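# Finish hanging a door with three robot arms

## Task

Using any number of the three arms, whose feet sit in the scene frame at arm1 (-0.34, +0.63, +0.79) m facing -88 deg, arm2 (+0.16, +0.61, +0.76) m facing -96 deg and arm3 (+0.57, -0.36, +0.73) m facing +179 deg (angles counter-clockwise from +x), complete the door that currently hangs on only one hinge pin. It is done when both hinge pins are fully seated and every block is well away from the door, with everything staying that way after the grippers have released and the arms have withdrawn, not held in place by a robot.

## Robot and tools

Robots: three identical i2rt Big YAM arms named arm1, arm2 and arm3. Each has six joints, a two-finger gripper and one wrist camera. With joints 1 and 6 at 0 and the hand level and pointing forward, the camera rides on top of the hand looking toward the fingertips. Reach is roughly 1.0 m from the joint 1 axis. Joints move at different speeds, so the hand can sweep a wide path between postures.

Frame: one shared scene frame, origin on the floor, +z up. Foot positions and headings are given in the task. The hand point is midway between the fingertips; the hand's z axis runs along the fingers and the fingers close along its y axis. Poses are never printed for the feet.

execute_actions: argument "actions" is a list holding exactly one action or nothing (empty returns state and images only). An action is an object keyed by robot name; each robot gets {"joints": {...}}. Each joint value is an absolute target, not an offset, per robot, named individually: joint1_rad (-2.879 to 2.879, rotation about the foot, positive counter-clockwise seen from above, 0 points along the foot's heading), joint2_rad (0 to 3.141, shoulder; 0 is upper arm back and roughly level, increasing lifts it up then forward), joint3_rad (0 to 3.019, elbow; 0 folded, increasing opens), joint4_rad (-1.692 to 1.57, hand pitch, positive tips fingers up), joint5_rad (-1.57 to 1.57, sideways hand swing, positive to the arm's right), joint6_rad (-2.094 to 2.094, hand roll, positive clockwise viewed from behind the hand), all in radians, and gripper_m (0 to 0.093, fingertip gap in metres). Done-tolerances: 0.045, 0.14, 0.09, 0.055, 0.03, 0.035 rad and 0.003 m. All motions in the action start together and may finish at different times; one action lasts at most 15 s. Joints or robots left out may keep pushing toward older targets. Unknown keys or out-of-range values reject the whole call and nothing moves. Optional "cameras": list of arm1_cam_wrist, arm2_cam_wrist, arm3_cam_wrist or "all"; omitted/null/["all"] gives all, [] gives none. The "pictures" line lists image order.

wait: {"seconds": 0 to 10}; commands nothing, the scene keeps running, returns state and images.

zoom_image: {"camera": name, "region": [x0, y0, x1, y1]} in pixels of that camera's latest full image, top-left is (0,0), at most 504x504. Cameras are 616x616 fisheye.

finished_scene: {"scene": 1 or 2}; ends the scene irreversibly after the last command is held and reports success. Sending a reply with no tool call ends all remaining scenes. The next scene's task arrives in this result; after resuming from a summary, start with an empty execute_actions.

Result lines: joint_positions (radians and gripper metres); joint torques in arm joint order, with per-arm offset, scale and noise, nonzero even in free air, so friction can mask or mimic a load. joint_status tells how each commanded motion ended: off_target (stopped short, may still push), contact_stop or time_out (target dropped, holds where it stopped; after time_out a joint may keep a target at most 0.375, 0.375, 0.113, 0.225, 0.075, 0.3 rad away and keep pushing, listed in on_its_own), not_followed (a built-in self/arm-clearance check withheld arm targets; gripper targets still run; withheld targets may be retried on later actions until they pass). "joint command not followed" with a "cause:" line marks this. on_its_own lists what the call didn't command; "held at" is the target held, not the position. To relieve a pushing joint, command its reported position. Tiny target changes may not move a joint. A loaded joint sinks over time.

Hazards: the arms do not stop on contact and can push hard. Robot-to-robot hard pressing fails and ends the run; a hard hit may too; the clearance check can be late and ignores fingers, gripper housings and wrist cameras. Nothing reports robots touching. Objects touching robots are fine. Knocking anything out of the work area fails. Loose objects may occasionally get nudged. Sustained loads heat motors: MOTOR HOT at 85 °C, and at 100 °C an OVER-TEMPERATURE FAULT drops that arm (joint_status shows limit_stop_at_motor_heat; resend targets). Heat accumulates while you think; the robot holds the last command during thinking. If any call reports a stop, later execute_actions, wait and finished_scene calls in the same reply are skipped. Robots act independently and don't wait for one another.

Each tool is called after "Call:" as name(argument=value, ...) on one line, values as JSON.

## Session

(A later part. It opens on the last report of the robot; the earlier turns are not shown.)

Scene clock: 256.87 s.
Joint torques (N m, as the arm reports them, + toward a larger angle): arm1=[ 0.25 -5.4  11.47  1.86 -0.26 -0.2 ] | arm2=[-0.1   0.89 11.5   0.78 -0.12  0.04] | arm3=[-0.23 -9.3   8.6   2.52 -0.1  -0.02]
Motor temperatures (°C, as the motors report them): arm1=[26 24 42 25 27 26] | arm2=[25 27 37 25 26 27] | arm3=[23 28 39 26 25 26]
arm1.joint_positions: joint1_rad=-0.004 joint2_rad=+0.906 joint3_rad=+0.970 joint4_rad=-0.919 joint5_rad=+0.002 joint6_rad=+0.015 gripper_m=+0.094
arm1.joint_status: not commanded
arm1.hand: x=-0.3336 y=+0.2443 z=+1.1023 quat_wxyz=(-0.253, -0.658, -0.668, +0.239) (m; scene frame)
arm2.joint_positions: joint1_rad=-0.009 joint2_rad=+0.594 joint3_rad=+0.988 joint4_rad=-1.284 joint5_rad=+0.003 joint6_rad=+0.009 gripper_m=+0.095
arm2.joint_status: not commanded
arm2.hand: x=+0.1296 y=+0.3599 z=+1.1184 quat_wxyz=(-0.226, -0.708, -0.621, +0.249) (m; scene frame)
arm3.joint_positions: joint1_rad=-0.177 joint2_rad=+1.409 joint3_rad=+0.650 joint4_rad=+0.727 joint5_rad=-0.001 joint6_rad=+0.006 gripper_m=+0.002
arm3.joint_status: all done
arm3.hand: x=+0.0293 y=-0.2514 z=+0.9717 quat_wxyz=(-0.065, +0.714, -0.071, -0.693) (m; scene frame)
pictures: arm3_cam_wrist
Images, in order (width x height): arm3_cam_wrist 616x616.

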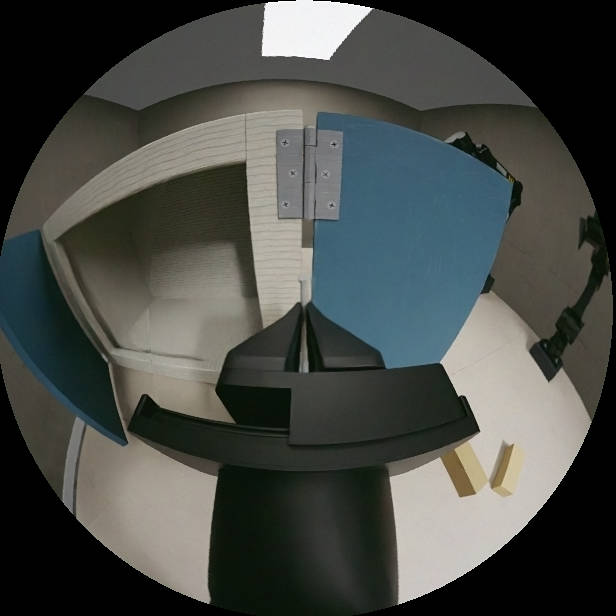

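Call:
execute_actions(actions=[{"arm2":{"joints":{"joint1_rad":-0.157,"joint2_rad":1.3,"joint3_rad":0.6,"joint4_rad":0.75}}}], cameras=[])

Call:
execute_actions(actions=[{"arm2":{"joints":{"joint2_rad":1.55,"joint3_rad":0.69,"joint4_rad":0.88}}}], cameras=["arm2_cam_wrist"])

Scene clock: 278.93 s.
Joint torques (N m, as the arm reports them, + toward a larger angle): arm1=[ 0.06 -5.38 11.51  1.9  -0.27 -0.2 ] | arm2=[-0.79 -6.93 10.49  2.82 -0.04  0.01] | arm3=[-0.37 -8.94  8.64  2.65 -0.12 -0.04]
Motor temperatures (°C, as the motors report them): arm1=[26 24 43 25 27 26] | arm2=[25 27 37 25 26 27] | arm3=[23 29 39 27 25 26]
arm1.joint_positions: joint1_rad=-0.004 joint2_rad=+0.906 joint3_rad=+0.970 joint4_rad=-0.919 joint5_rad=+0.002 joint6_rad=+0.015 gripper_m=+0.094
arm1.joint_status: not commanded
arm1.hand: x=-0.3336 y=+0.2443 z=+1.1023 quat_wxyz=(-0.253, -0.658, -0.668, +0.239) (m; scene frame)
arm2.joint_positions: joint1_rad=-0.152 joint2_rad=+1.296 joint3_rad=+0.583 joint4_rad=+0.720 joint5_rad=+0.002 joint6_rad=+0.008 gripper_m=+0.095
arm2.joint_status: all done
arm2.hand: x=+0.0262 y=+0.1093 z=+1.0299 quat_wxyz=(-0.437, -0.562, -0.423, +0.561) (m; scene frame)
arm3.joint_positions: joint1_rad=-0.177 joint2_rad=+1.409 joint3_rad=+0.650 joint4_rad=+0.727 joint5_rad=-0.001 joint6_rad=+0.006 gripper_m=+0.002
arm3.joint_status: not commanded
arm3.hand: x=+0.0293 y=-0.2514 z=+0.9717 quat_wxyz=(-0.065, +0.714, -0.071, -0.693) (m; scene frame)
pictures: none
No camera images: the call's "cameras" was empty. Leave "cameras" out to get every camera's image.

Scene clock: 279.97 s.
Joint torques (N m, as the arm reports them, + toward a larger angle): arm1=[ 0.21 -5.4  11.46  1.86 -0.27 -0.21] | arm2=[ -0.96 -10.84  10.53   2.69  -0.01  -0.01] | arm3=[-0.46 -9.    8.74  2.53 -0.13  0.  ]
Motor temperatures (°C, as the motors report them): arm1=[26 24 43 25 27 26] | arm2=[25 27 37 25 26 27] | arm3=[23 29 39 27 25 26]
arm1.joint_positions: joint1_rad=-0.004 joint2_rad=+0.906 joint3_rad=+0.970 joint4_rad=-0.919 joint5_rad=+0.002 joint6_rad=+0.015 gripper_m=+0.094
arm1.joint_status: not commanded
arm1.hand: x=-0.3336 y=+0.2443 z=+1.1023 quat_wxyz=(-0.253, -0.658, -0.668, +0.239) (m; scene frame)
arm2.joint_positions: joint1_rad=-0.152 joint2_rad=+1.555 joint3_rad=+0.659 joint4_rad=+0.852 joint5_rad=+0.002 joint6_rad=+0.008 gripper_m=+0.095
arm2.joint_status: all done
arm2.hand: x=+0.0140 y=+0.0617 z=+0.9658 quat_wxyz=(-0.426, -0.576, -0.434, +0.546) (m; scene frame)
arm3.joint_positions: joint1_rad=-0.177 joint2_rad=+1.409 joint3_rad=+0.650 joint4_rad=+0.727 joint5_rad=-0.001 joint6_rad=+0.006 gripper_m=+0.002
arm3.joint_status: not commanded
arm3.hand: x=+0.0293 y=-0.2514 z=+0.9717 quat_wxyz=(-0.065, +0.714, -0.071, -0.693) (m; scene frame)
pictures: arm2_cam_wrist
Images, in order (width x height): arm2_cam_wrist 616x616.

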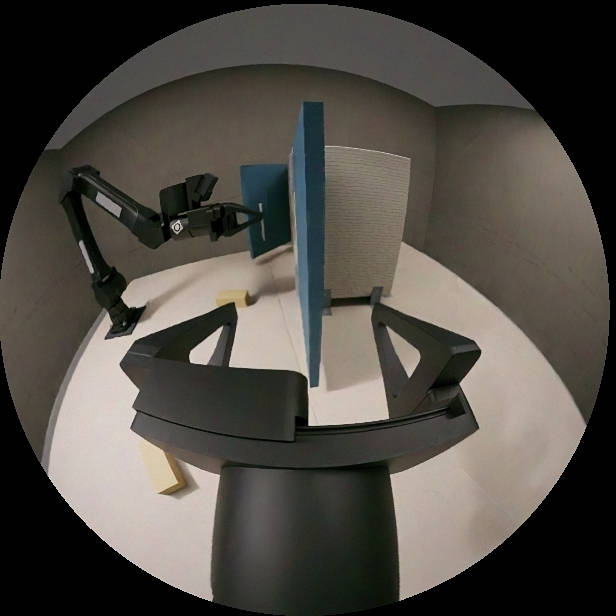

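Call:
execute_actions(actions=[{"arm2":{"joints":{"joint1_rad":-0.178,"joint2_rad":1.76,"joint3_rad":0.96,"joint4_rad":0.82}}}], cameras=["arm2_cam_wrist"])

Scene clock: 286.60 s.
Joint torques (N m, as the arm reports them, + toward a larger angle): arm1=[ 0.09 -5.59 11.49  1.9  -0.27 -0.2 ] | arm2=[ -1.37 -13.58  11.83   1.13  -0.06   0.01] | arm3=[-0.66 -9.14  8.7   2.58 -0.12 -0.02]
Motor temperatures (°C, as the motors report them): arm1=[26 24 43 25 27 26] | arm2=[25 27 37 25 26 27] | arm3=[23 29 39 27 25 26]
arm1.joint_positions: joint1_rad=-0.004 joint2_rad=+0.906 joint3_rad=+0.970 joint4_rad=-0.919 joint5_rad=+0.002 joint6_rad=+0.015 gripper_m=+0.094
arm1.joint_status: not commanded
arm1.hand: x=-0.3336 y=+0.2443 z=+1.1023 quat_wxyz=(-0.253, -0.658, -0.668, +0.239) (m; scene frame)
arm2.joint_positions: joint1_rad=-0.166 joint2_rad=+1.759 joint3_rad=+0.916 joint4_rad=+0.837 joint5_rad=+0.002 joint6_rad=+0.008 gripper_m=+0.095
arm2.joint_status: all done
arm2.hand: x=-0.0188 y=-0.0240 z=+0.9686 quat_wxyz=(-0.430, -0.568, -0.422, +0.561) (m; scene frame)
arm3.joint_positions: joint1_rad=-0.177 joint2_rad=+1.409 joint3_rad=+0.650 joint4_rad=+0.727 joint5_rad=-0.001 joint6_rad=+0.006 gripper_m=+0.002
arm3.joint_status: not commanded
arm3.hand: x=+0.0293 y=-0.2514 z=+0.9717 quat_wxyz=(-0.065, +0.714, -0.071, -0.693) (m; scene frame)
pictures: arm2_cam_wrist
Images, in order (width x height): arm2_cam_wrist 616x616.

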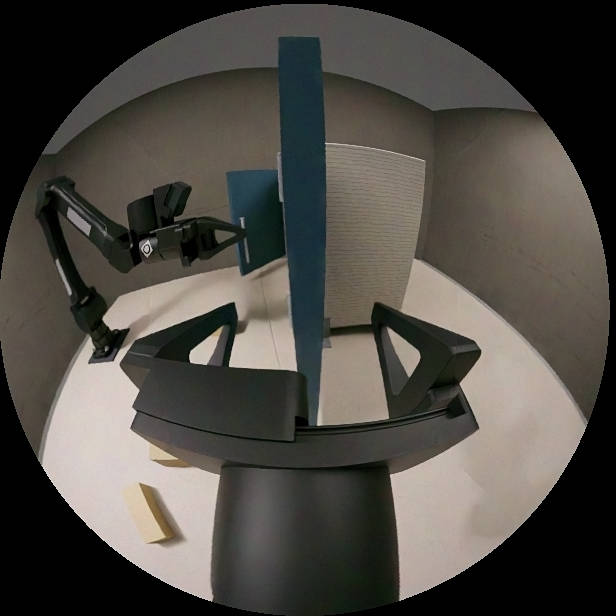

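Call:
execute_actions(actions=[{"arm2":{"joints":{"gripper_m":0.0}},"arm3":{"joints":{"joint4_rad":0.25,"joint2_rad":1.35}}}], cameras=["arm2_cam_wrist","arm3_cam_wrist"])

Call:
zoom_image(camera="arm3_cam_wrist", region=[240, 120, 380, 320])

Scene clock: 292.50 s.
Joint torques (N m, as the arm reports them, + toward a larger angle): arm1=[ 0.13 -5.43 11.49  1.85 -0.27 -0.21] | arm2=[ -1.72 -13.12  11.81   1.03   0.91   0.3 ] | arm3=[-0.5  -7.96  8.94  1.4  -0.13 -0.03]
Motor temperatures (°C, as the motors report them): arm1=[26 24 43 25 27 26] | arm2=[25 28 37 25 26 27] | arm3=[23 29 39 27 25 26]
arm1.joint_positions: joint1_rad=-0.004 joint2_rad=+0.906 joint3_rad=+0.970 joint4_rad=-0.919 joint5_rad=+0.002 joint6_rad=+0.015 gripper_m=+0.094
arm1.joint_status: not commanded
arm1.hand: x=-0.3336 y=+0.2443 z=+1.1023 quat_wxyz=(-0.253, -0.658, -0.668, +0.239) (m; scene frame)
arm2.joint_positions: joint1_rad=-0.161 joint2_rad=+1.758 joint3_rad=+0.916 joint4_rad=+0.837 joint5_rad=-0.020 joint6_rad=-0.014 gripper_m=+0.015
arm2.joint_status: gripper_m off_target (ended at +0.015, target +0.000)
arm2.hand: x=-0.0119 y=-0.0258 z=+0.9689 quat_wxyz=(-0.432, -0.557, -0.435, +0.560) (m; scene frame)
arm3.joint_positions: joint1_rad=-0.177 joint2_rad=+1.356 joint3_rad=+0.650 joint4_rad=+0.260 joint5_rad=-0.001 joint6_rad=+0.006 gripper_m=+0.002
arm3.joint_status: all done
arm3.hand: x=+0.0595 y=-0.2572 z=+0.8879 quat_wxyz=(-0.050, +0.842, -0.084, -0.531) (m; scene frame)
pictures: arm2_cam_wrist, arm3_cam_wrist
Images, in order (width x height): arm2_cam_wrist 616x616, arm3_cam_wrist 616x616.

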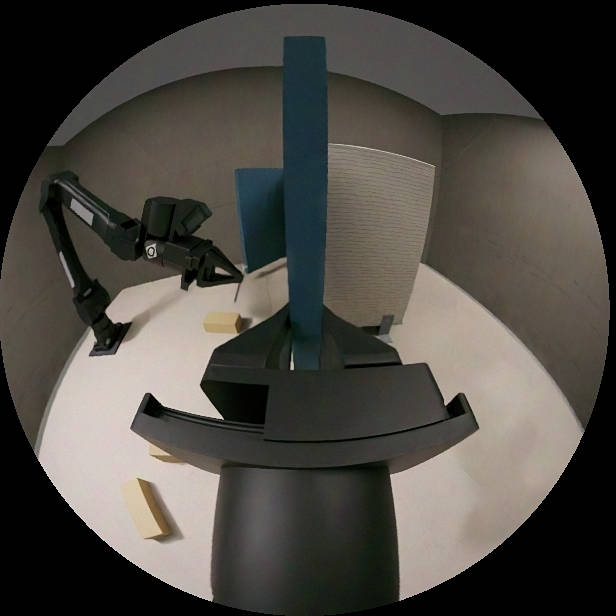

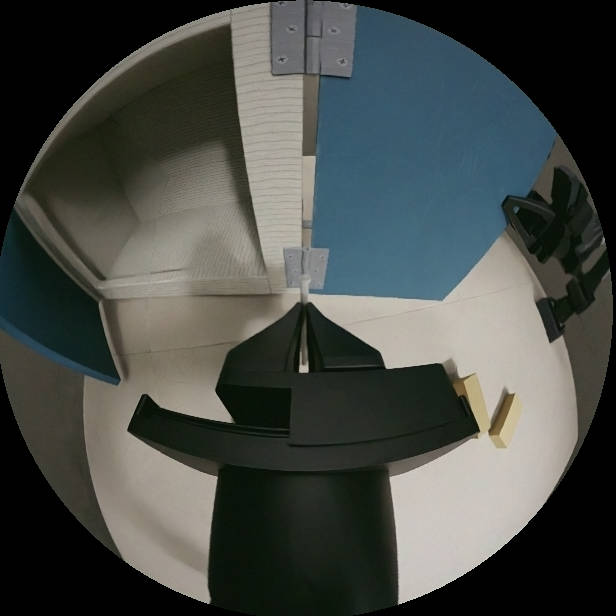

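Region (240, 120, 380, 320) of arm3_cam_wrist's 616x616 image, scaled by 2.520, with more detail than that image has; it fills the left 353 columns of this view, and the rest is white.

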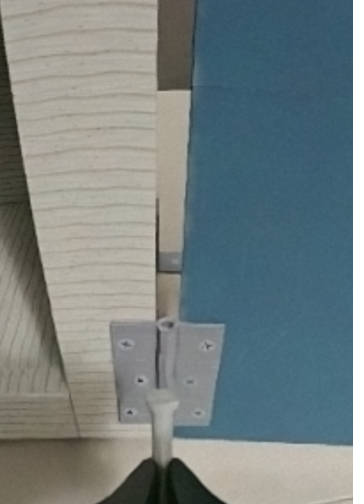

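Call:
execute_actions(actions=[{"arm3":{"joints":{"joint4_rad":0.95,"joint2_rad":1.6,"joint3_rad":0.77}}}], cameras=[])

Call:
execute_actions(actions=[{"arm3":{"joints":{"joint4_rad":0.955,"joint2_rad":1.72,"joint3_rad":0.825}}}], cameras=["arm2_cam_wrist","arm3_cam_wrist"])

Scene clock: 306.53 s.
Joint torques (N m, as the arm reports them, + toward a larger angle): arm1=[ 0.13 -5.39 11.49  1.89 -0.26 -0.21] | arm2=[ -2.2  -13.18  11.9    1.23   0.92   0.27] | arm3=[ -0.47 -10.79  10.07   2.58  -0.1   -0.03]
Motor temperatures (°C, as the motors report them): arm1=[26 24 43 25 27 26] | arm2=[25 28 38 25 26 27] | arm3=[23 29 39 27 25 26]
arm1.joint_positions: joint1_rad=-0.004 joint2_rad=+0.906 joint3_rad=+0.970 joint4_rad=-0.919 joint5_rad=+0.002 joint6_rad=+0.015 gripper_m=+0.094
arm1.joint_status: not commanded
arm1.hand: x=-0.3336 y=+0.2443 z=+1.1023 quat_wxyz=(-0.253, -0.658, -0.668, +0.239) (m; scene frame)
arm2.joint_positions: joint1_rad=-0.161 joint2_rad=+1.758 joint3_rad=+0.916 joint4_rad=+0.837 joint5_rad=-0.020 joint6_rad=-0.014 gripper_m=+0.015
arm2.joint_status: not commanded
arm2.hand: x=-0.0119 y=-0.0258 z=+0.9689 quat_wxyz=(-0.432, -0.557, -0.435, +0.560) (m; scene frame)
arm3.joint_positions: joint1_rad=-0.177 joint2_rad=+1.607 joint3_rad=+0.735 joint4_rad=+0.927 joint5_rad=-0.001 joint6_rad=+0.006 gripper_m=+0.002
arm3.joint_status: all done
arm3.hand: x=-0.0136 y=-0.2430 z=+0.9542 quat_wxyz=(-0.068, +0.684, -0.068, -0.723) (m; scene frame)
pictures: none
No camera images: the call's "cameras" was empty. Leave "cameras" out to get every camera's image.

Scene clock: 307.27 s.
Joint torques (N m, as the arm reports them, + toward a larger angle): arm1=[ 0.13 -5.48 11.51  1.89 -0.26 -0.2 ] | arm2=[ -1.93 -13.27  11.9    1.18   0.87   0.3 ] | arm3=[-0.31 -8.02  9.91  1.59 -0.13 -0.02]
Motor temperatures (°C, as the motors report them): arm1=[26 24 43 25 27 26] | arm2=[25 28 38 25 26 27] | arm3=[23 29 39 27 25 26]
arm1.joint_positions: joint1_rad=-0.004 joint2_rad=+0.906 joint3_rad=+0.970 joint4_rad=-0.919 joint5_rad=+0.002 joint6_rad=+0.015 gripper_m=+0.094
arm1.joint_status: not commanded
arm1.hand: x=-0.3336 y=+0.2443 z=+1.1023 quat_wxyz=(-0.253, -0.658, -0.668, +0.239) (m; scene frame)
arm2.joint_positions: joint1_rad=-0.161 joint2_rad=+1.758 joint3_rad=+0.916 joint4_rad=+0.837 joint5_rad=-0.020 joint6_rad=-0.014 gripper_m=+0.015
arm2.joint_status: not commanded
arm2.hand: x=-0.0119 y=-0.0258 z=+0.9689 quat_wxyz=(-0.432, -0.557, -0.435, +0.560) (m; scene frame)
arm3.joint_positions: joint1_rad=-0.177 joint2_rad=+1.677 joint3_rad=+0.791 joint4_rad=+0.960 joint5_rad=-0.001 joint6_rad=+0.006 gripper_m=+0.002
arm3.joint_status: all done
arm3.hand: x=-0.0350 y=-0.2388 z=+0.9490 quat_wxyz=(-0.069, +0.677, -0.067, -0.730) (m; scene frame)
pictures: arm2_cam_wrist, arm3_cam_wrist
Images, in order (width x height): arm2_cam_wrist 616x616, arm3_cam_wrist 616x616.

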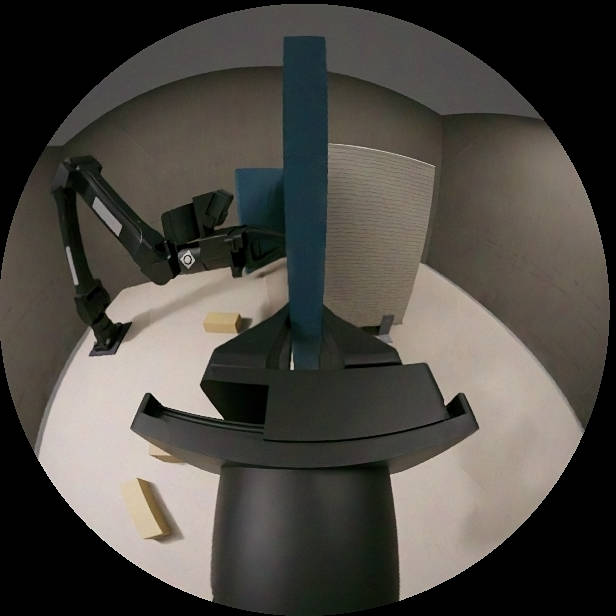

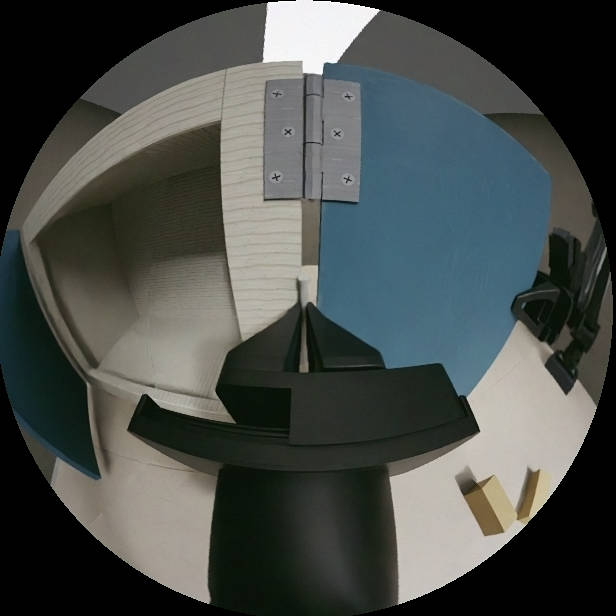

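Call:
execute_actions(actions=[{"arm2":{"joints":{"gripper_m":0.093}},"arm3":{"joints":{"joint4_rad":0.88}}}], cameras=[])

Call:
execute_actions(actions=[{"arm2":{"joints":{"joint2_rad":1.6,"joint3_rad":0.66,"joint4_rad":0.8}}}], cameras=[])

Call:
execute_actions(actions=[{"arm2":{"joints":{"joint1_rad":-0.02,"joint5_rad":0.25,"gripper_m":0.0}}}], cameras=["arm2_cam_wrist","arm3_cam_wrist"])

Scene clock: 321.83 s.
Joint torques (N m, as the arm reports them, + toward a larger angle): arm1=[ 0.19 -5.5  11.5   1.88 -0.26 -0.2 ] | arm2=[ -1.24 -13.04  11.86   1.24   0.18   0.24] | arm3=[-0.59 -7.42  9.88 -0.22 -0.09 -0.03]
Motor temperatures (°C, as the motors report them): arm1=[26 24 44 25 27 26] | arm2=[25 29 38 25 26 27] | arm3=[23 29 40 27 25 26]
arm1.joint_positions: joint1_rad=-0.004 joint2_rad=+0.906 joint3_rad=+0.970 joint4_rad=-0.919 joint5_rad=+0.002 joint6_rad=+0.015 gripper_m=+0.094
arm1.joint_status: not commanded
arm1.hand: x=-0.3336 y=+0.2443 z=+1.1023 quat_wxyz=(-0.253, -0.658, -0.668, +0.239) (m; scene frame)
arm2.joint_positions: joint1_rad=-0.166 joint2_rad=+1.758 joint3_rad=+0.917 joint4_rad=+0.837 joint5_rad=-0.003 joint6_rad=-0.008 gripper_m=+0.093
arm2.joint_status: all done
arm2.hand: x=-0.0176 y=-0.0246 z=+0.9695 quat_wxyz=(-0.428, -0.563, -0.428, +0.563) (m; scene frame)
arm3.joint_positions: joint1_rad=-0.177 joint2_rad=+1.670 joint3_rad=+0.791 joint4_rad=+0.935 joint5_rad=-0.001 joint6_rad=+0.006 gripper_m=+0.002
arm3.joint_status: joint4_rad time_out (moved -0.024 of -0.080)
arm3.on_its_own: joint4_rad reads +0.935 and still pushes toward +0.880 since a time_out
arm3.hand: x=-0.0348 y=-0.2388 z=+0.9471 quat_wxyz=(-0.068, +0.684, -0.068, -0.724) (m; scene frame)
pictures: none
No camera images: the call's "cameras" was empty. Leave "cameras" out to get every camera's image.

not run: a stop came earlier in this reply.

not run: a stop came earlier in this reply.

Call:
execute_actions(actions=[{"arm2":{"joints":{"joint2_rad":1.6,"joint3_rad":0.66,"joint4_rad":0.8}},"arm3":{"joints":{"joint4_rad":0.935}}}], cameras=[])

Call:
execute_actions(actions=[{"arm2":{"joints":{"joint1_rad":-0.02,"joint5_rad":0.25,"gripper_m":0.0}}}], cameras=["arm2_cam_wrist","arm3_cam_wrist"])

Scene clock: 329.57 s.
Joint torques (N m, as the arm reports them, + toward a larger angle): arm1=[ 0.22 -5.48 11.52  1.9  -0.26 -0.2 ] | arm2=[-1.29 -9.87  8.15  1.18  0.16  0.2 ] | arm3=[-0.62 -7.39  9.89  1.55 -0.09 -0.03]
Motor temperatures (°C, as the motors report them): arm1=[26 24 44 25 27 26] | arm2=[25 29 38 25 26 27] | arm3=[23 29 40 26 25 26]
arm1.joint_positions: joint1_rad=-0.004 joint2_rad=+0.906 joint3_rad=+0.970 joint4_rad=-0.919 joint5_rad=+0.002 joint6_rad=+0.015 gripper_m=+0.094
arm1.joint_status: not commanded
arm1.hand: x=-0.3336 y=+0.2443 z=+1.1023 quat_wxyz=(-0.253, -0.658, -0.668, +0.239) (m; scene frame)
arm2.joint_positions: joint1_rad=-0.166 joint2_rad=+1.591 joint3_rad=+0.654 joint4_rad=+0.817 joint5_rad=-0.003 joint6_rad=-0.008 gripper_m=+0.093
arm2.joint_status: all done
arm2.hand: x=+0.0076 y=+0.0636 z=+0.9354 quat_wxyz=(-0.403, -0.595, -0.452, +0.529) (m; scene frame)
arm3.joint_positions: joint1_rad=-0.177 joint2_rad=+1.670 joint3_rad=+0.791 joint4_rad=+0.941 joint5_rad=-0.001 joint6_rad=+0.006 gripper_m=+0.002
arm3.joint_status: all done
arm3.hand: x=-0.0347 y=-0.2388 z=+0.9484 quat_wxyz=(-0.068, +0.682, -0.068, -0.725) (m; scene frame)
pictures: none
No camera images: the call's "cameras" was empty. Leave "cameras" out to get every camera's image.

Scene clock: 330.47 s.
Joint torques (N m, as the arm reports them, + toward a larger angle): arm1=[ 0.13 -5.29 11.52  1.89 -0.27 -0.2 ] | arm2=[-0.87 -9.68  7.95  1.11  0.19  0.19] | arm3=[-0.15 -7.61  9.94  1.56 -0.14 -0.04]
Motor temperatures (°C, as the motors report them): arm1=[26 24 44 25 27 26] | arm2=[25 29 38 25 26 27] | arm3=[23 29 40 26 25 26]
arm1.joint_positions: joint1_rad=-0.004 joint2_rad=+0.906 joint3_rad=+0.970 joint4_rad=-0.919 joint5_rad=+0.002 joint6_rad=+0.015 gripper_m=+0.094
arm1.joint_status: not commanded
arm1.hand: x=-0.3336 y=+0.2443 z=+1.1023 quat_wxyz=(-0.253, -0.658, -0.668, +0.239) (m; scene frame)
arm2.joint_positions: joint1_rad=-0.012 joint2_rad=+1.591 joint3_rad=+0.654 joint4_rad=+0.817 joint5_rad=+0.246 joint6_rad=-0.007 gripper_m=+0.001
arm2.joint_status: all done
arm2.hand: x=+0.0516 y=+0.0567 z=+0.9364 quat_wxyz=(-0.369, -0.609, -0.430, +0.554) (m; scene frame)
arm3.joint_positions: joint1_rad=-0.177 joint2_rad=+1.670 joint3_rad=+0.791 joint4_rad=+0.941 joint5_rad=-0.001 joint6_rad=+0.006 gripper_m=+0.002
arm3.joint_status: not commanded
arm3.hand: x=-0.0347 y=-0.2388 z=+0.9484 quat_wxyz=(-0.068, +0.682, -0.068, -0.725) (m; scene frame)
pictures: arm2_cam_wrist, arm3_cam_wrist
Images, in order (width x height): arm2_cam_wrist 616x616, arm3_cam_wrist 616x616.

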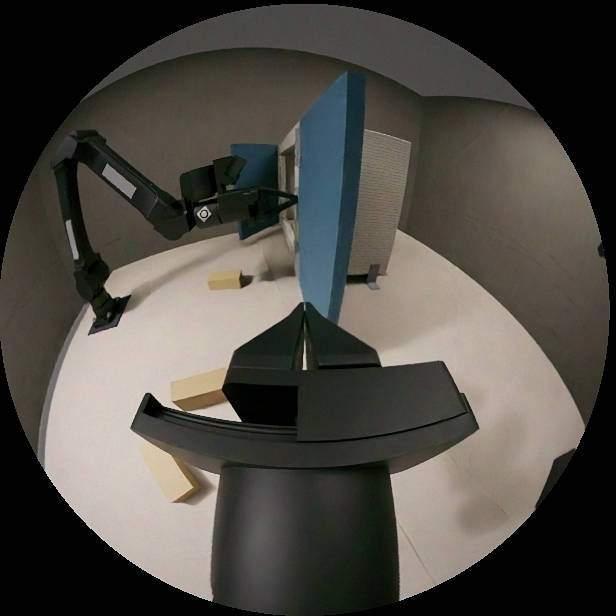

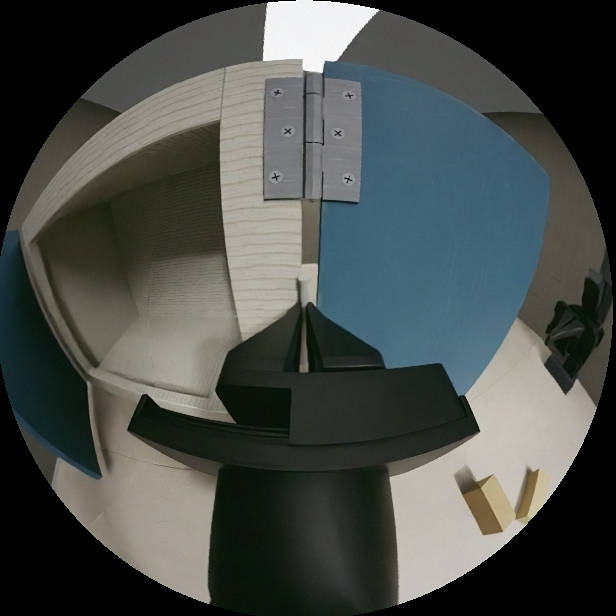

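Call:
zoom_image(camera="arm2_cam_wrist", region=[240, 130, 350, 310])

Region (240, 130, 350, 310) of arm2_cam_wrist's 616x616 image, scaled by 2.800, with more detail than that image has.

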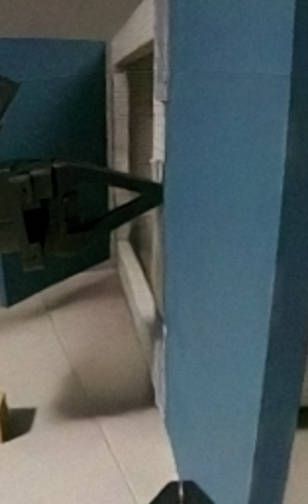

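Call:
execute_actions(actions=[{"arm2":{"joints":{"joint1_rad":0.12,"joint2_rad":1.68,"joint3_rad":0.72,"joint5_rad":0.45}},"arm3":{"joints":{"joint3_rad":0.725}}}], cameras=["arm2_cam_wrist","arm3_cam_wrist"])

Call:
zoom_image(camera="arm2_cam_wrist", region=[230, 120, 370, 310])

Scene clock: 344.27 s.
Joint torques (N m, as the arm reports them, + toward a larger angle): arm1=[ 0.22 -5.47 11.47  1.85 -0.27 -0.2 ] | arm2=[ -1.34 -10.52  10.53   1.1    0.25   0.22] | arm3=[ -0.3  -10.51   6.88   1.67  -0.13  -0.02]
Motor temperatures (°C, as the motors report them): arm1=[26 24 44 25 27 26] | arm2=[25 29 37 25 26 27] | arm3=[23 29 41 26 25 26]
arm1.joint_positions: joint1_rad=-0.004 joint2_rad=+0.906 joint3_rad=+0.970 joint4_rad=-0.919 joint5_rad=+0.002 joint6_rad=+0.015 gripper_m=+0.094
arm1.joint_status: not commanded
arm1.hand: x=-0.3336 y=+0.2443 z=+1.1023 quat_wxyz=(-0.253, -0.658, -0.668, +0.239) (m; scene frame)
arm2.joint_positions: joint1_rad=+0.128 joint2_rad=+1.677 joint3_rad=+0.679 joint4_rad=+0.817 joint5_rad=+0.447 joint6_rad=-0.007 gripper_m=+0.001
arm2.joint_status: all done
arm2.hand: x=+0.0978 y=+0.0469 z=+0.9031 quat_wxyz=(-0.328, -0.625, -0.435, +0.559) (m; scene frame)
arm3.joint_positions: joint1_rad=-0.177 joint2_rad=+1.718 joint3_rad=+0.719 joint4_rad=+0.940 joint5_rad=-0.001 joint6_rad=+0.006 gripper_m=+0.002
arm3.joint_status: all done
arm3.hand: x=-0.0158 y=-0.2425 z=+0.8863 quat_wxyz=(-0.064, +0.724, -0.072, -0.683) (m; scene frame)
pictures: arm2_cam_wrist, arm3_cam_wrist
Images, in order (width x height): arm2_cam_wrist 616x616, arm3_cam_wrist 616x616.

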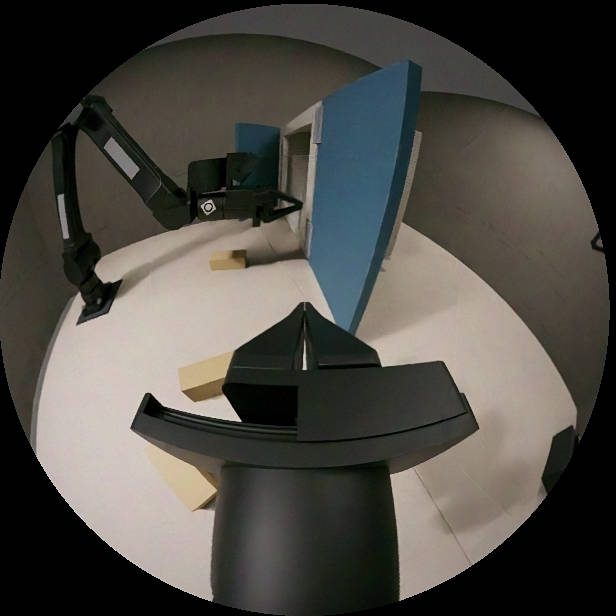

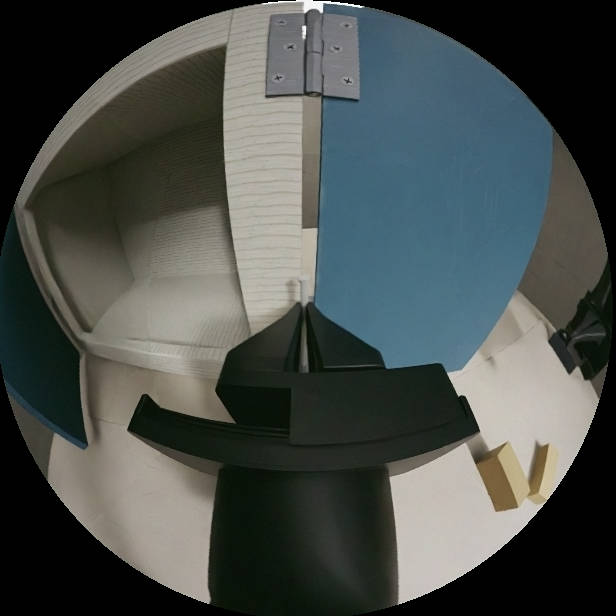

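Region (230, 120, 370, 310) of arm2_cam_wrist's 616x616 image, scaled by 2.653, with more detail than that image has; it fills the left 371 columns of this view, and the rest is white.

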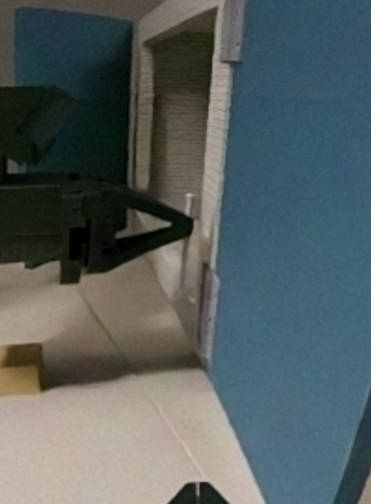

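Call:
execute_actions(actions=[{"arm3":{"joints":{"joint2_rad":1.64,"joint3_rad":0.73,"joint4_rad":0.94}}}], cameras=["arm2_cam_wrist"])

Call:
zoom_image(camera="arm2_cam_wrist", region=[260, 150, 350, 280])

Scene clock: 352.57 s.
Joint torques (N m, as the arm reports them, + toward a larger angle): arm1=[ 0.23 -5.6  11.5   1.88 -0.26 -0.2 ] | arm2=[ -1.15 -10.73  10.38   1.15   0.26   0.22] | arm3=[ -0.25 -11.46   7.6    1.75  -0.12  -0.03]
Motor temperatures (°C, as the motors report them): arm1=[26 24 44 25 27 26] | arm2=[25 29 37 25 26 27] | arm3=[23 29 39 26 25 26]
arm1.joint_positions: joint1_rad=-0.004 joint2_rad=+0.906 joint3_rad=+0.970 joint4_rad=-0.919 joint5_rad=+0.002 joint6_rad=+0.015 gripper_m=+0.094
arm1.joint_status: not commanded
arm1.hand: x=-0.3336 y=+0.2443 z=+1.1023 quat_wxyz=(-0.253, -0.658, -0.668, +0.239) (m; scene frame)
arm2.joint_positions: joint1_rad=+0.128 joint2_rad=+1.677 joint3_rad=+0.679 joint4_rad=+0.817 joint5_rad=+0.447 joint6_rad=-0.007 gripper_m=+0.001
arm2.joint_status: not commanded
arm2.hand: x=+0.0978 y=+0.0469 z=+0.9031 quat_wxyz=(-0.328, -0.625, -0.435, +0.559) (m; scene frame)
arm3.joint_positions: joint1_rad=-0.177 joint2_rad=+1.649 joint3_rad=+0.719 joint4_rad=+0.940 joint5_rad=-0.001 joint6_rad=+0.006 gripper_m=+0.002
arm3.joint_status: all done
arm3.hand: x=-0.0125 y=-0.2432 z=+0.9261 quat_wxyz=(-0.066, +0.700, -0.069, -0.708) (m; scene frame)
pictures: arm2_cam_wrist
Images, in order (width x height): arm2_cam_wrist 616x616.

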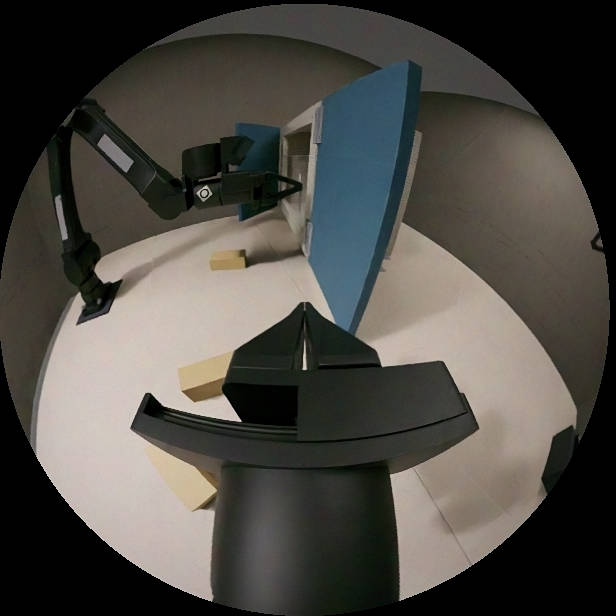

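Region (260, 150, 350, 280) of arm2_cam_wrist's 616x616 image, scaled by 3.877, with more detail than that image has; it fills the left 349 columns of this view, and the rest is white.

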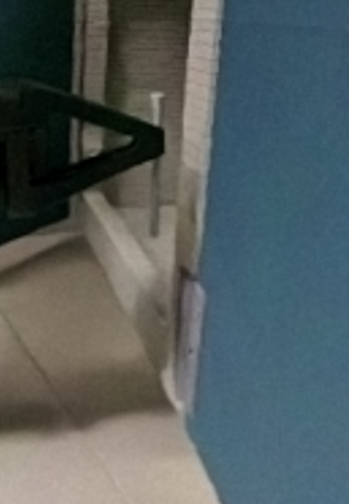

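Call:
execute_actions(actions=[{"arm3":{"joints":{"joint3_rad":0.805}}}], cameras=[])

Call:
execute_actions(actions=[{"arm3":{"joints":{"joint2_rad":1.69}}}], cameras=["arm2_cam_wrist","arm3_cam_wrist"])

Call:
zoom_image(camera="arm2_cam_wrist", region=[260, 150, 350, 280])

Scene clock: 366.57 s.
Joint torques (N m, as the arm reports them, + toward a larger angle): arm1=[ 0.19 -5.36 11.52  1.88 -0.27 -0.2 ] | arm2=[ -1.28 -10.77  10.37   1.07   0.23   0.21] | arm3=[ -0.89 -11.48  10.16   1.88  -0.12  -0.03]
Motor temperatures (°C, as the motors report them): arm1=[26 24 45 25 27 26] | arm2=[25 29 37 25 26 27] | arm3=[23 30 39 27 25 26]
arm1.joint_positions: joint1_rad=-0.004 joint2_rad=+0.906 joint3_rad=+0.970 joint4_rad=-0.919 joint5_rad=+0.002 joint6_rad=+0.015 gripper_m=+0.094
arm1.joint_status: not commanded
arm1.hand: x=-0.3336 y=+0.2443 z=+1.1023 quat_wxyz=(-0.253, -0.658, -0.668, +0.239) (m; scene frame)
arm2.joint_positions: joint1_rad=+0.128 joint2_rad=+1.677 joint3_rad=+0.679 joint4_rad=+0.817 joint5_rad=+0.447 joint6_rad=-0.007 gripper_m=+0.001
arm2.joint_status: not commanded
arm2.hand: x=+0.0978 y=+0.0469 z=+0.9031 quat_wxyz=(-0.328, -0.625, -0.435, +0.559) (m; scene frame)
arm3.joint_positions: joint1_rad=-0.177 joint2_rad=+1.649 joint3_rad=+0.769 joint4_rad=+0.940 joint5_rad=-0.001 joint6_rad=+0.006 gripper_m=+0.002
arm3.joint_status: all done
arm3.hand: x=-0.0267 y=-0.2404 z=+0.9500 quat_wxyz=(-0.068, +0.682, -0.068, -0.725) (m; scene frame)
pictures: none
No camera images: the call's "cameras" was empty. Leave "cameras" out to get every camera's image.

Scene clock: 367.27 s.
Joint torques (N m, as the arm reports them, + toward a larger angle): arm1=[ 0.13 -5.43 11.5   1.9  -0.26 -0.2 ] | arm2=[ -1.19 -10.78  10.43   1.02   0.25   0.23] | arm3=[ -0.49 -10.26   9.91   1.8   -0.14  -0.03]
Motor temperatures (°C, as the motors report them): arm1=[26 24 45 25 27 26] | arm2=[25 29 38 25 26 27] | arm3=[23 30 39 27 25 26]
arm1.joint_positions: joint1_rad=-0.004 joint2_rad=+0.906 joint3_rad=+0.970 joint4_rad=-0.919 joint5_rad=+0.002 joint6_rad=+0.015 gripper_m=+0.094
arm1.joint_status: not commanded
arm1.hand: x=-0.3336 y=+0.2443 z=+1.1023 quat_wxyz=(-0.253, -0.658, -0.668, +0.239) (m; scene frame)
arm2.joint_positions: joint1_rad=+0.128 joint2_rad=+1.677 joint3_rad=+0.679 joint4_rad=+0.817 joint5_rad=+0.447 joint6_rad=-0.007 gripper_m=+0.001
arm2.joint_status: not commanded
arm2.hand: x=+0.0978 y=+0.0469 z=+0.9031 quat_wxyz=(-0.328, -0.625, -0.435, +0.559) (m; scene frame)
arm3.joint_positions: joint1_rad=-0.177 joint2_rad=+1.680 joint3_rad=+0.769 joint4_rad=+0.940 joint5_rad=-0.001 joint6_rad=+0.006 gripper_m=+0.002
arm3.joint_status: all done
arm3.hand: x=-0.0293 y=-0.2399 z=+0.9314 quat_wxyz=(-0.067, +0.694, -0.069, -0.714) (m; scene frame)
pictures: arm2_cam_wrist, arm3_cam_wrist
Images, in order (width x height): arm2_cam_wrist 616x616, arm3_cam_wrist 616x616.

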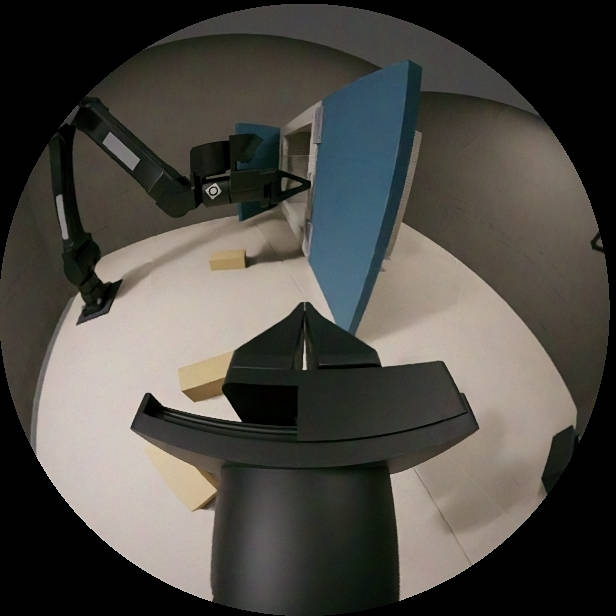

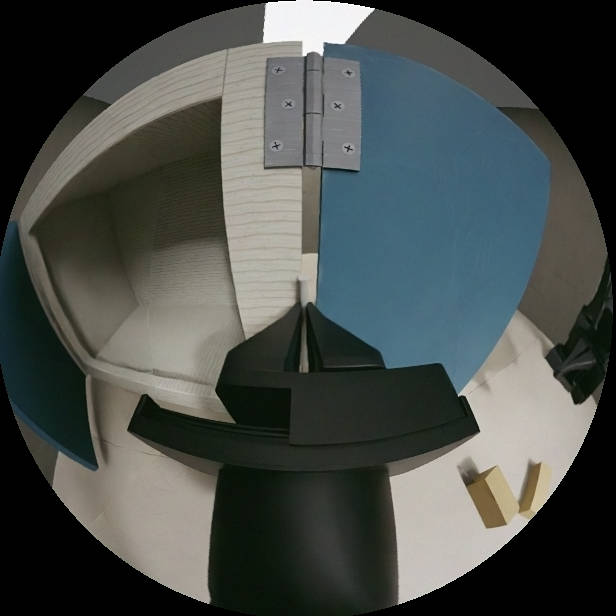

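Region (260, 150, 350, 280) of arm2_cam_wrist's 616x616 image, scaled by 3.877, with more detail than that image has; it fills the left 349 columns of this view, and the rest is white.

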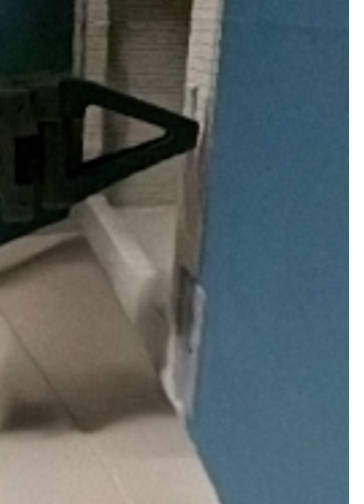

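Call:
execute_actions(actions=[{"arm3":{"joints":{"joint1_rad":-0.193,"joint4_rad":0.92}}}], cameras=["arm3_cam_wrist"])

Call:
zoom_image(camera="arm3_cam_wrist", region=[270, 150, 350, 320])

Scene clock: 373.00 s.
Joint torques (N m, as the arm reports them, + toward a larger angle): arm1=[ 0.21 -5.41 11.49  1.85 -0.25 -0.2 ] | arm2=[ -1.23 -10.58  10.44   1.06   0.25   0.2 ] | arm3=[ -0.9  -10.29   9.98   1.49  -0.09  -0.01]
Motor temperatures (°C, as the motors report them): arm1=[26 24 45 25 27 26] | arm2=[25 29 38 25 26 27] | arm3=[23 30 40 27 25 26]
arm1.joint_positions: joint1_rad=-0.004 joint2_rad=+0.906 joint3_rad=+0.970 joint4_rad=-0.919 joint5_rad=+0.002 joint6_rad=+0.015 gripper_m=+0.094
arm1.joint_status: not commanded
arm1.hand: x=-0.3336 y=+0.2443 z=+1.1023 quat_wxyz=(-0.253, -0.658, -0.668, +0.239) (m; scene frame)
arm2.joint_positions: joint1_rad=+0.128 joint2_rad=+1.677 joint3_rad=+0.679 joint4_rad=+0.817 joint5_rad=+0.447 joint6_rad=-0.007 gripper_m=+0.001
arm2.joint_status: not commanded
arm2.hand: x=+0.0978 y=+0.0469 z=+0.9031 quat_wxyz=(-0.328, -0.625, -0.435, +0.559) (m; scene frame)
arm3.joint_positions: joint1_rad=-0.177 joint2_rad=+1.680 joint3_rad=+0.769 joint4_rad=+0.930 joint5_rad=-0.001 joint6_rad=+0.006 gripper_m=+0.002
arm3.joint_status: all done
arm3.hand: x=-0.0294 y=-0.2399 z=+0.9290 quat_wxyz=(-0.067, +0.697, -0.069, -0.711) (m; scene frame)
pictures: arm3_cam_wrist
Images, in order (width x height): arm3_cam_wrist 616x616.

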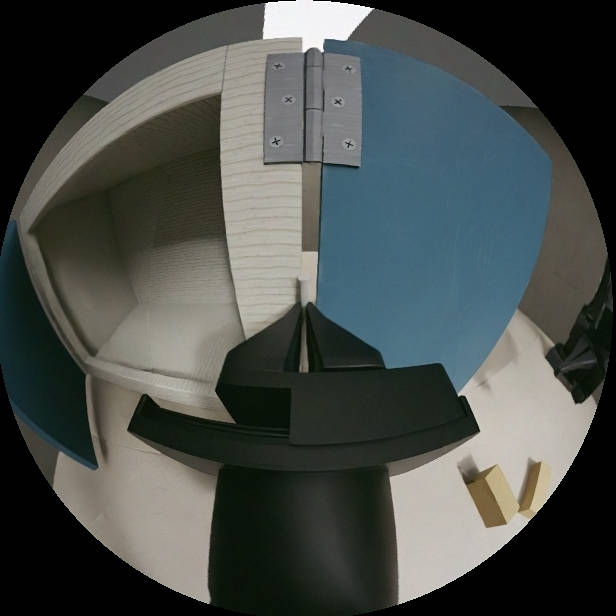

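Region (270, 150, 350, 320) of arm3_cam_wrist's 616x616 image, scaled by 2.965, with more detail than that image has; it fills the left 237 columns of this view, and the rest is white.

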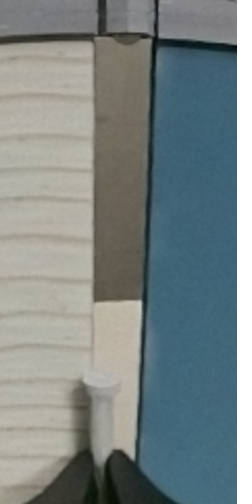

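Call:
execute_actions(actions=[{"arm3":{"joints":{"joint5_rad":0.025}}}], cameras=["arm3_cam_wrist"])

Call:
zoom_image(camera="arm3_cam_wrist", region=[270, 150, 350, 320])

Scene clock: 377.27 s.
Joint torques (N m, as the arm reports them, + toward a larger angle): arm1=[ 0.2  -5.5  11.49  1.88 -0.26 -0.2 ] | arm2=[ -1.08 -10.99  10.41   1.14   0.27   0.17] | arm3=[ -1.34 -10.32   9.98   1.49   0.03  -0.02]
Motor temperatures (°C, as the motors report them): arm1=[26 24 45 25 27 26] | arm2=[25 29 38 25 26 27] | arm3=[23 30 40 26 25 26]
arm1.joint_positions: joint1_rad=-0.004 joint2_rad=+0.906 joint3_rad=+0.970 joint4_rad=-0.919 joint5_rad=+0.002 joint6_rad=+0.015 gripper_m=+0.094
arm1.joint_status: not commanded
arm1.hand: x=-0.3336 y=+0.2443 z=+1.1023 quat_wxyz=(-0.253, -0.658, -0.668, +0.239) (m; scene frame)
arm2.joint_positions: joint1_rad=+0.128 joint2_rad=+1.677 joint3_rad=+0.679 joint4_rad=+0.817 joint5_rad=+0.447 joint6_rad=-0.007 gripper_m=+0.001
arm2.joint_status: not commanded
arm2.hand: x=+0.0978 y=+0.0469 z=+0.9031 quat_wxyz=(-0.328, -0.625, -0.435, +0.559) (m; scene frame)
arm3.joint_positions: joint1_rad=-0.177 joint2_rad=+1.680 joint3_rad=+0.769 joint4_rad=+0.930 joint5_rad=+0.021 joint6_rad=+0.006 gripper_m=+0.002
arm3.joint_status: all done
arm3.hand: x=-0.0286 y=-0.2362 z=+0.9290 quat_wxyz=(-0.074, +0.696, -0.077, -0.710) (m; scene frame)
pictures: arm3_cam_wrist
Images, in order (width x height): arm3_cam_wrist 616x616.

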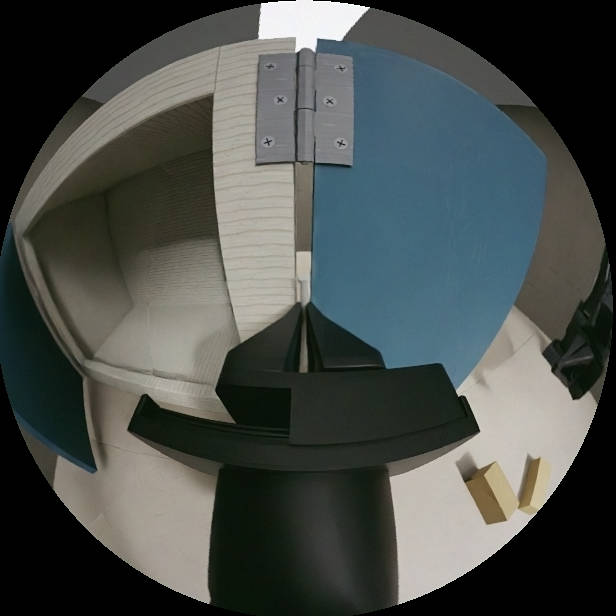

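Region (270, 150, 350, 320) of arm3_cam_wrist's 616x616 image, scaled by 2.965, with more detail than that image has; it fills the left 237 columns of this view, and the rest is white.

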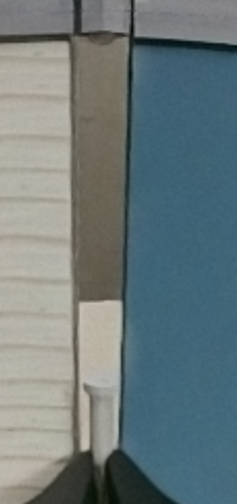

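Call:
execute_actions(actions=[{"arm3":{"joints":{"joint2_rad":1.74,"joint4_rad":0.99}}}], cameras=["arm2_cam_wrist","arm3_cam_wrist"])

Call:
zoom_image(camera="arm2_cam_wrist", region=[260, 150, 350, 280])

Scene clock: 383.67 s.
Joint torques (N m, as the arm reports them, + toward a larger angle): arm1=[ 0.23 -5.42 11.51  1.89 -0.27 -0.21] | arm2=[ -1.46 -10.83  10.35   1.19   0.27   0.2 ] | arm3=[ -0.91 -10.76   9.48   2.64   0.01  -0.03]
Motor temperatures (°C, as the motors report them): arm1=[26 24 45 25 27 26] | arm2=[25 29 38 25 26 27] | arm3=[23 30 41 26 25 26]
arm1.joint_positions: joint1_rad=-0.004 joint2_rad=+0.906 joint3_rad=+0.970 joint4_rad=-0.919 joint5_rad=+0.002 joint6_rad=+0.015 gripper_m=+0.094
arm1.joint_status: not commanded
arm1.hand: x=-0.3336 y=+0.2443 z=+1.1023 quat_wxyz=(-0.253, -0.658, -0.668, +0.239) (m; scene frame)
arm2.joint_positions: joint1_rad=+0.128 joint2_rad=+1.677 joint3_rad=+0.679 joint4_rad=+0.817 joint5_rad=+0.447 joint6_rad=-0.007 gripper_m=+0.001
arm2.joint_status: not commanded
arm2.hand: x=+0.0978 y=+0.0469 z=+0.9031 quat_wxyz=(-0.328, -0.625, -0.435, +0.559) (m; scene frame)
arm3.joint_positions: joint1_rad=-0.177 joint2_rad=+1.733 joint3_rad=+0.769 joint4_rad=+0.967 joint5_rad=+0.021 joint6_rad=+0.006 gripper_m=+0.002
arm3.joint_status: all done
arm3.hand: x=-0.0317 y=-0.2356 z=+0.9067 quat_wxyz=(-0.074, +0.702, -0.077, -0.704) (m; scene frame)
pictures: arm2_cam_wrist, arm3_cam_wrist
Images, in order (width x height): arm2_cam_wrist 616x616, arm3_cam_wrist 616x616.

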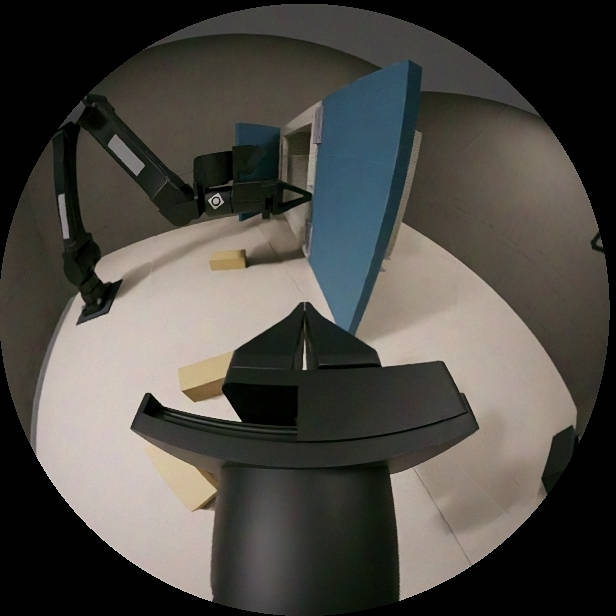

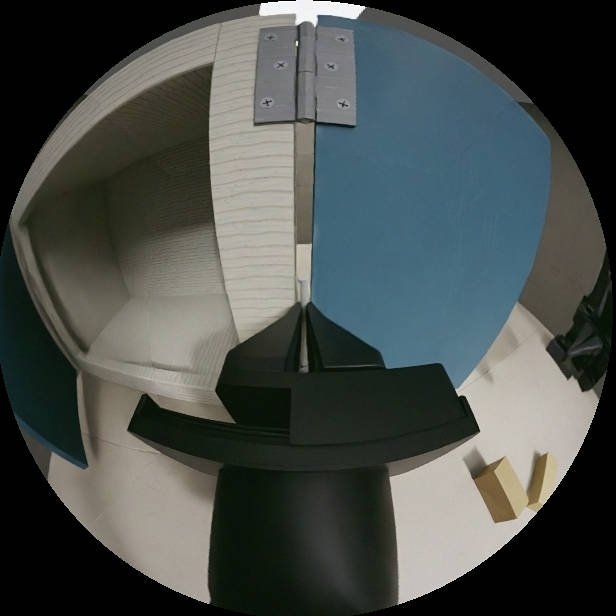

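Region (260, 150, 350, 280) of arm2_cam_wrist's 616x616 image, scaled by 3.877, with more detail than that image has; it fills the left 349 columns of this view, and the rest is white.

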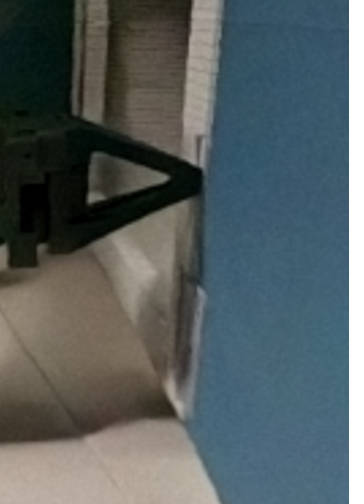

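Call:
execute_actions(actions=[{"arm3":{"joints":{"joint2_rad":1.78,"joint4_rad":1.03}}}], cameras=["arm2_cam_wrist"])

Call:
zoom_image(camera="arm2_cam_wrist", region=[260, 150, 350, 280])

Scene clock: 391.57 s.
Joint torques (N m, as the arm reports them, + toward a larger angle): arm1=[ 0.2  -5.37 11.52  1.85 -0.26 -0.2 ] | arm2=[ -1.1  -10.91  10.51   1.16   0.27   0.22] | arm3=[ -0.93 -10.74   9.38   2.62   0.05   0.  ]
Motor temperatures (°C, as the motors report them): arm1=[26 24 45 25 27 26] | arm2=[25 29 38 25 26 27] | arm3=[23 30 41 27 25 26]
arm1.joint_positions: joint1_rad=-0.004 joint2_rad=+0.906 joint3_rad=+0.970 joint4_rad=-0.919 joint5_rad=+0.002 joint6_rad=+0.015 gripper_m=+0.094
arm1.joint_status: not commanded
arm1.hand: x=-0.3336 y=+0.2443 z=+1.1023 quat_wxyz=(-0.253, -0.658, -0.668, +0.239) (m; scene frame)
arm2.joint_positions: joint1_rad=+0.128 joint2_rad=+1.677 joint3_rad=+0.679 joint4_rad=+0.817 joint5_rad=+0.447 joint6_rad=-0.007 gripper_m=+0.001
arm2.joint_status: not commanded
arm2.hand: x=+0.0978 y=+0.0469 z=+0.9031 quat_wxyz=(-0.328, -0.625, -0.435, +0.559) (m; scene frame)
arm3.joint_positions: joint1_rad=-0.177 joint2_rad=+1.767 joint3_rad=+0.769 joint4_rad=+1.008 joint5_rad=+0.021 joint6_rad=+0.006 gripper_m=+0.002
arm3.joint_status: all done
arm3.hand: x=-0.0331 y=-0.2353 z=+0.8967 quat_wxyz=(-0.074, +0.699, -0.077, -0.707) (m; scene frame)
pictures: arm2_cam_wrist
Images, in order (width x height): arm2_cam_wrist 616x616.

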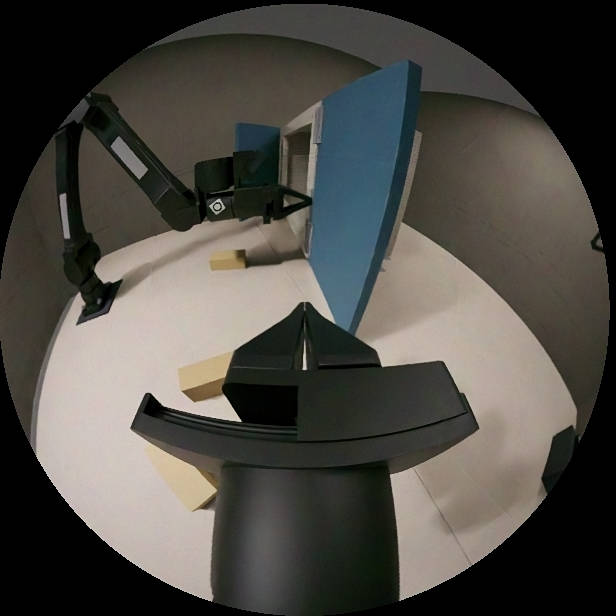

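Region (260, 150, 350, 280) of arm2_cam_wrist's 616x616 image, scaled by 3.877, with more detail than that image has; it fills the left 349 columns of this view, and the rest is white.

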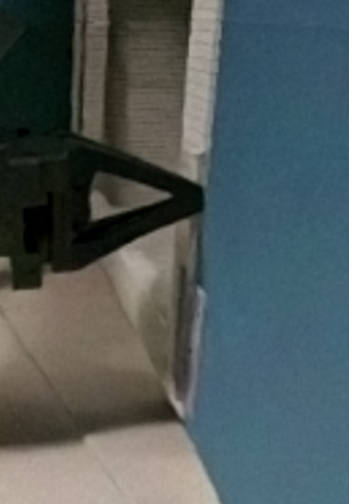

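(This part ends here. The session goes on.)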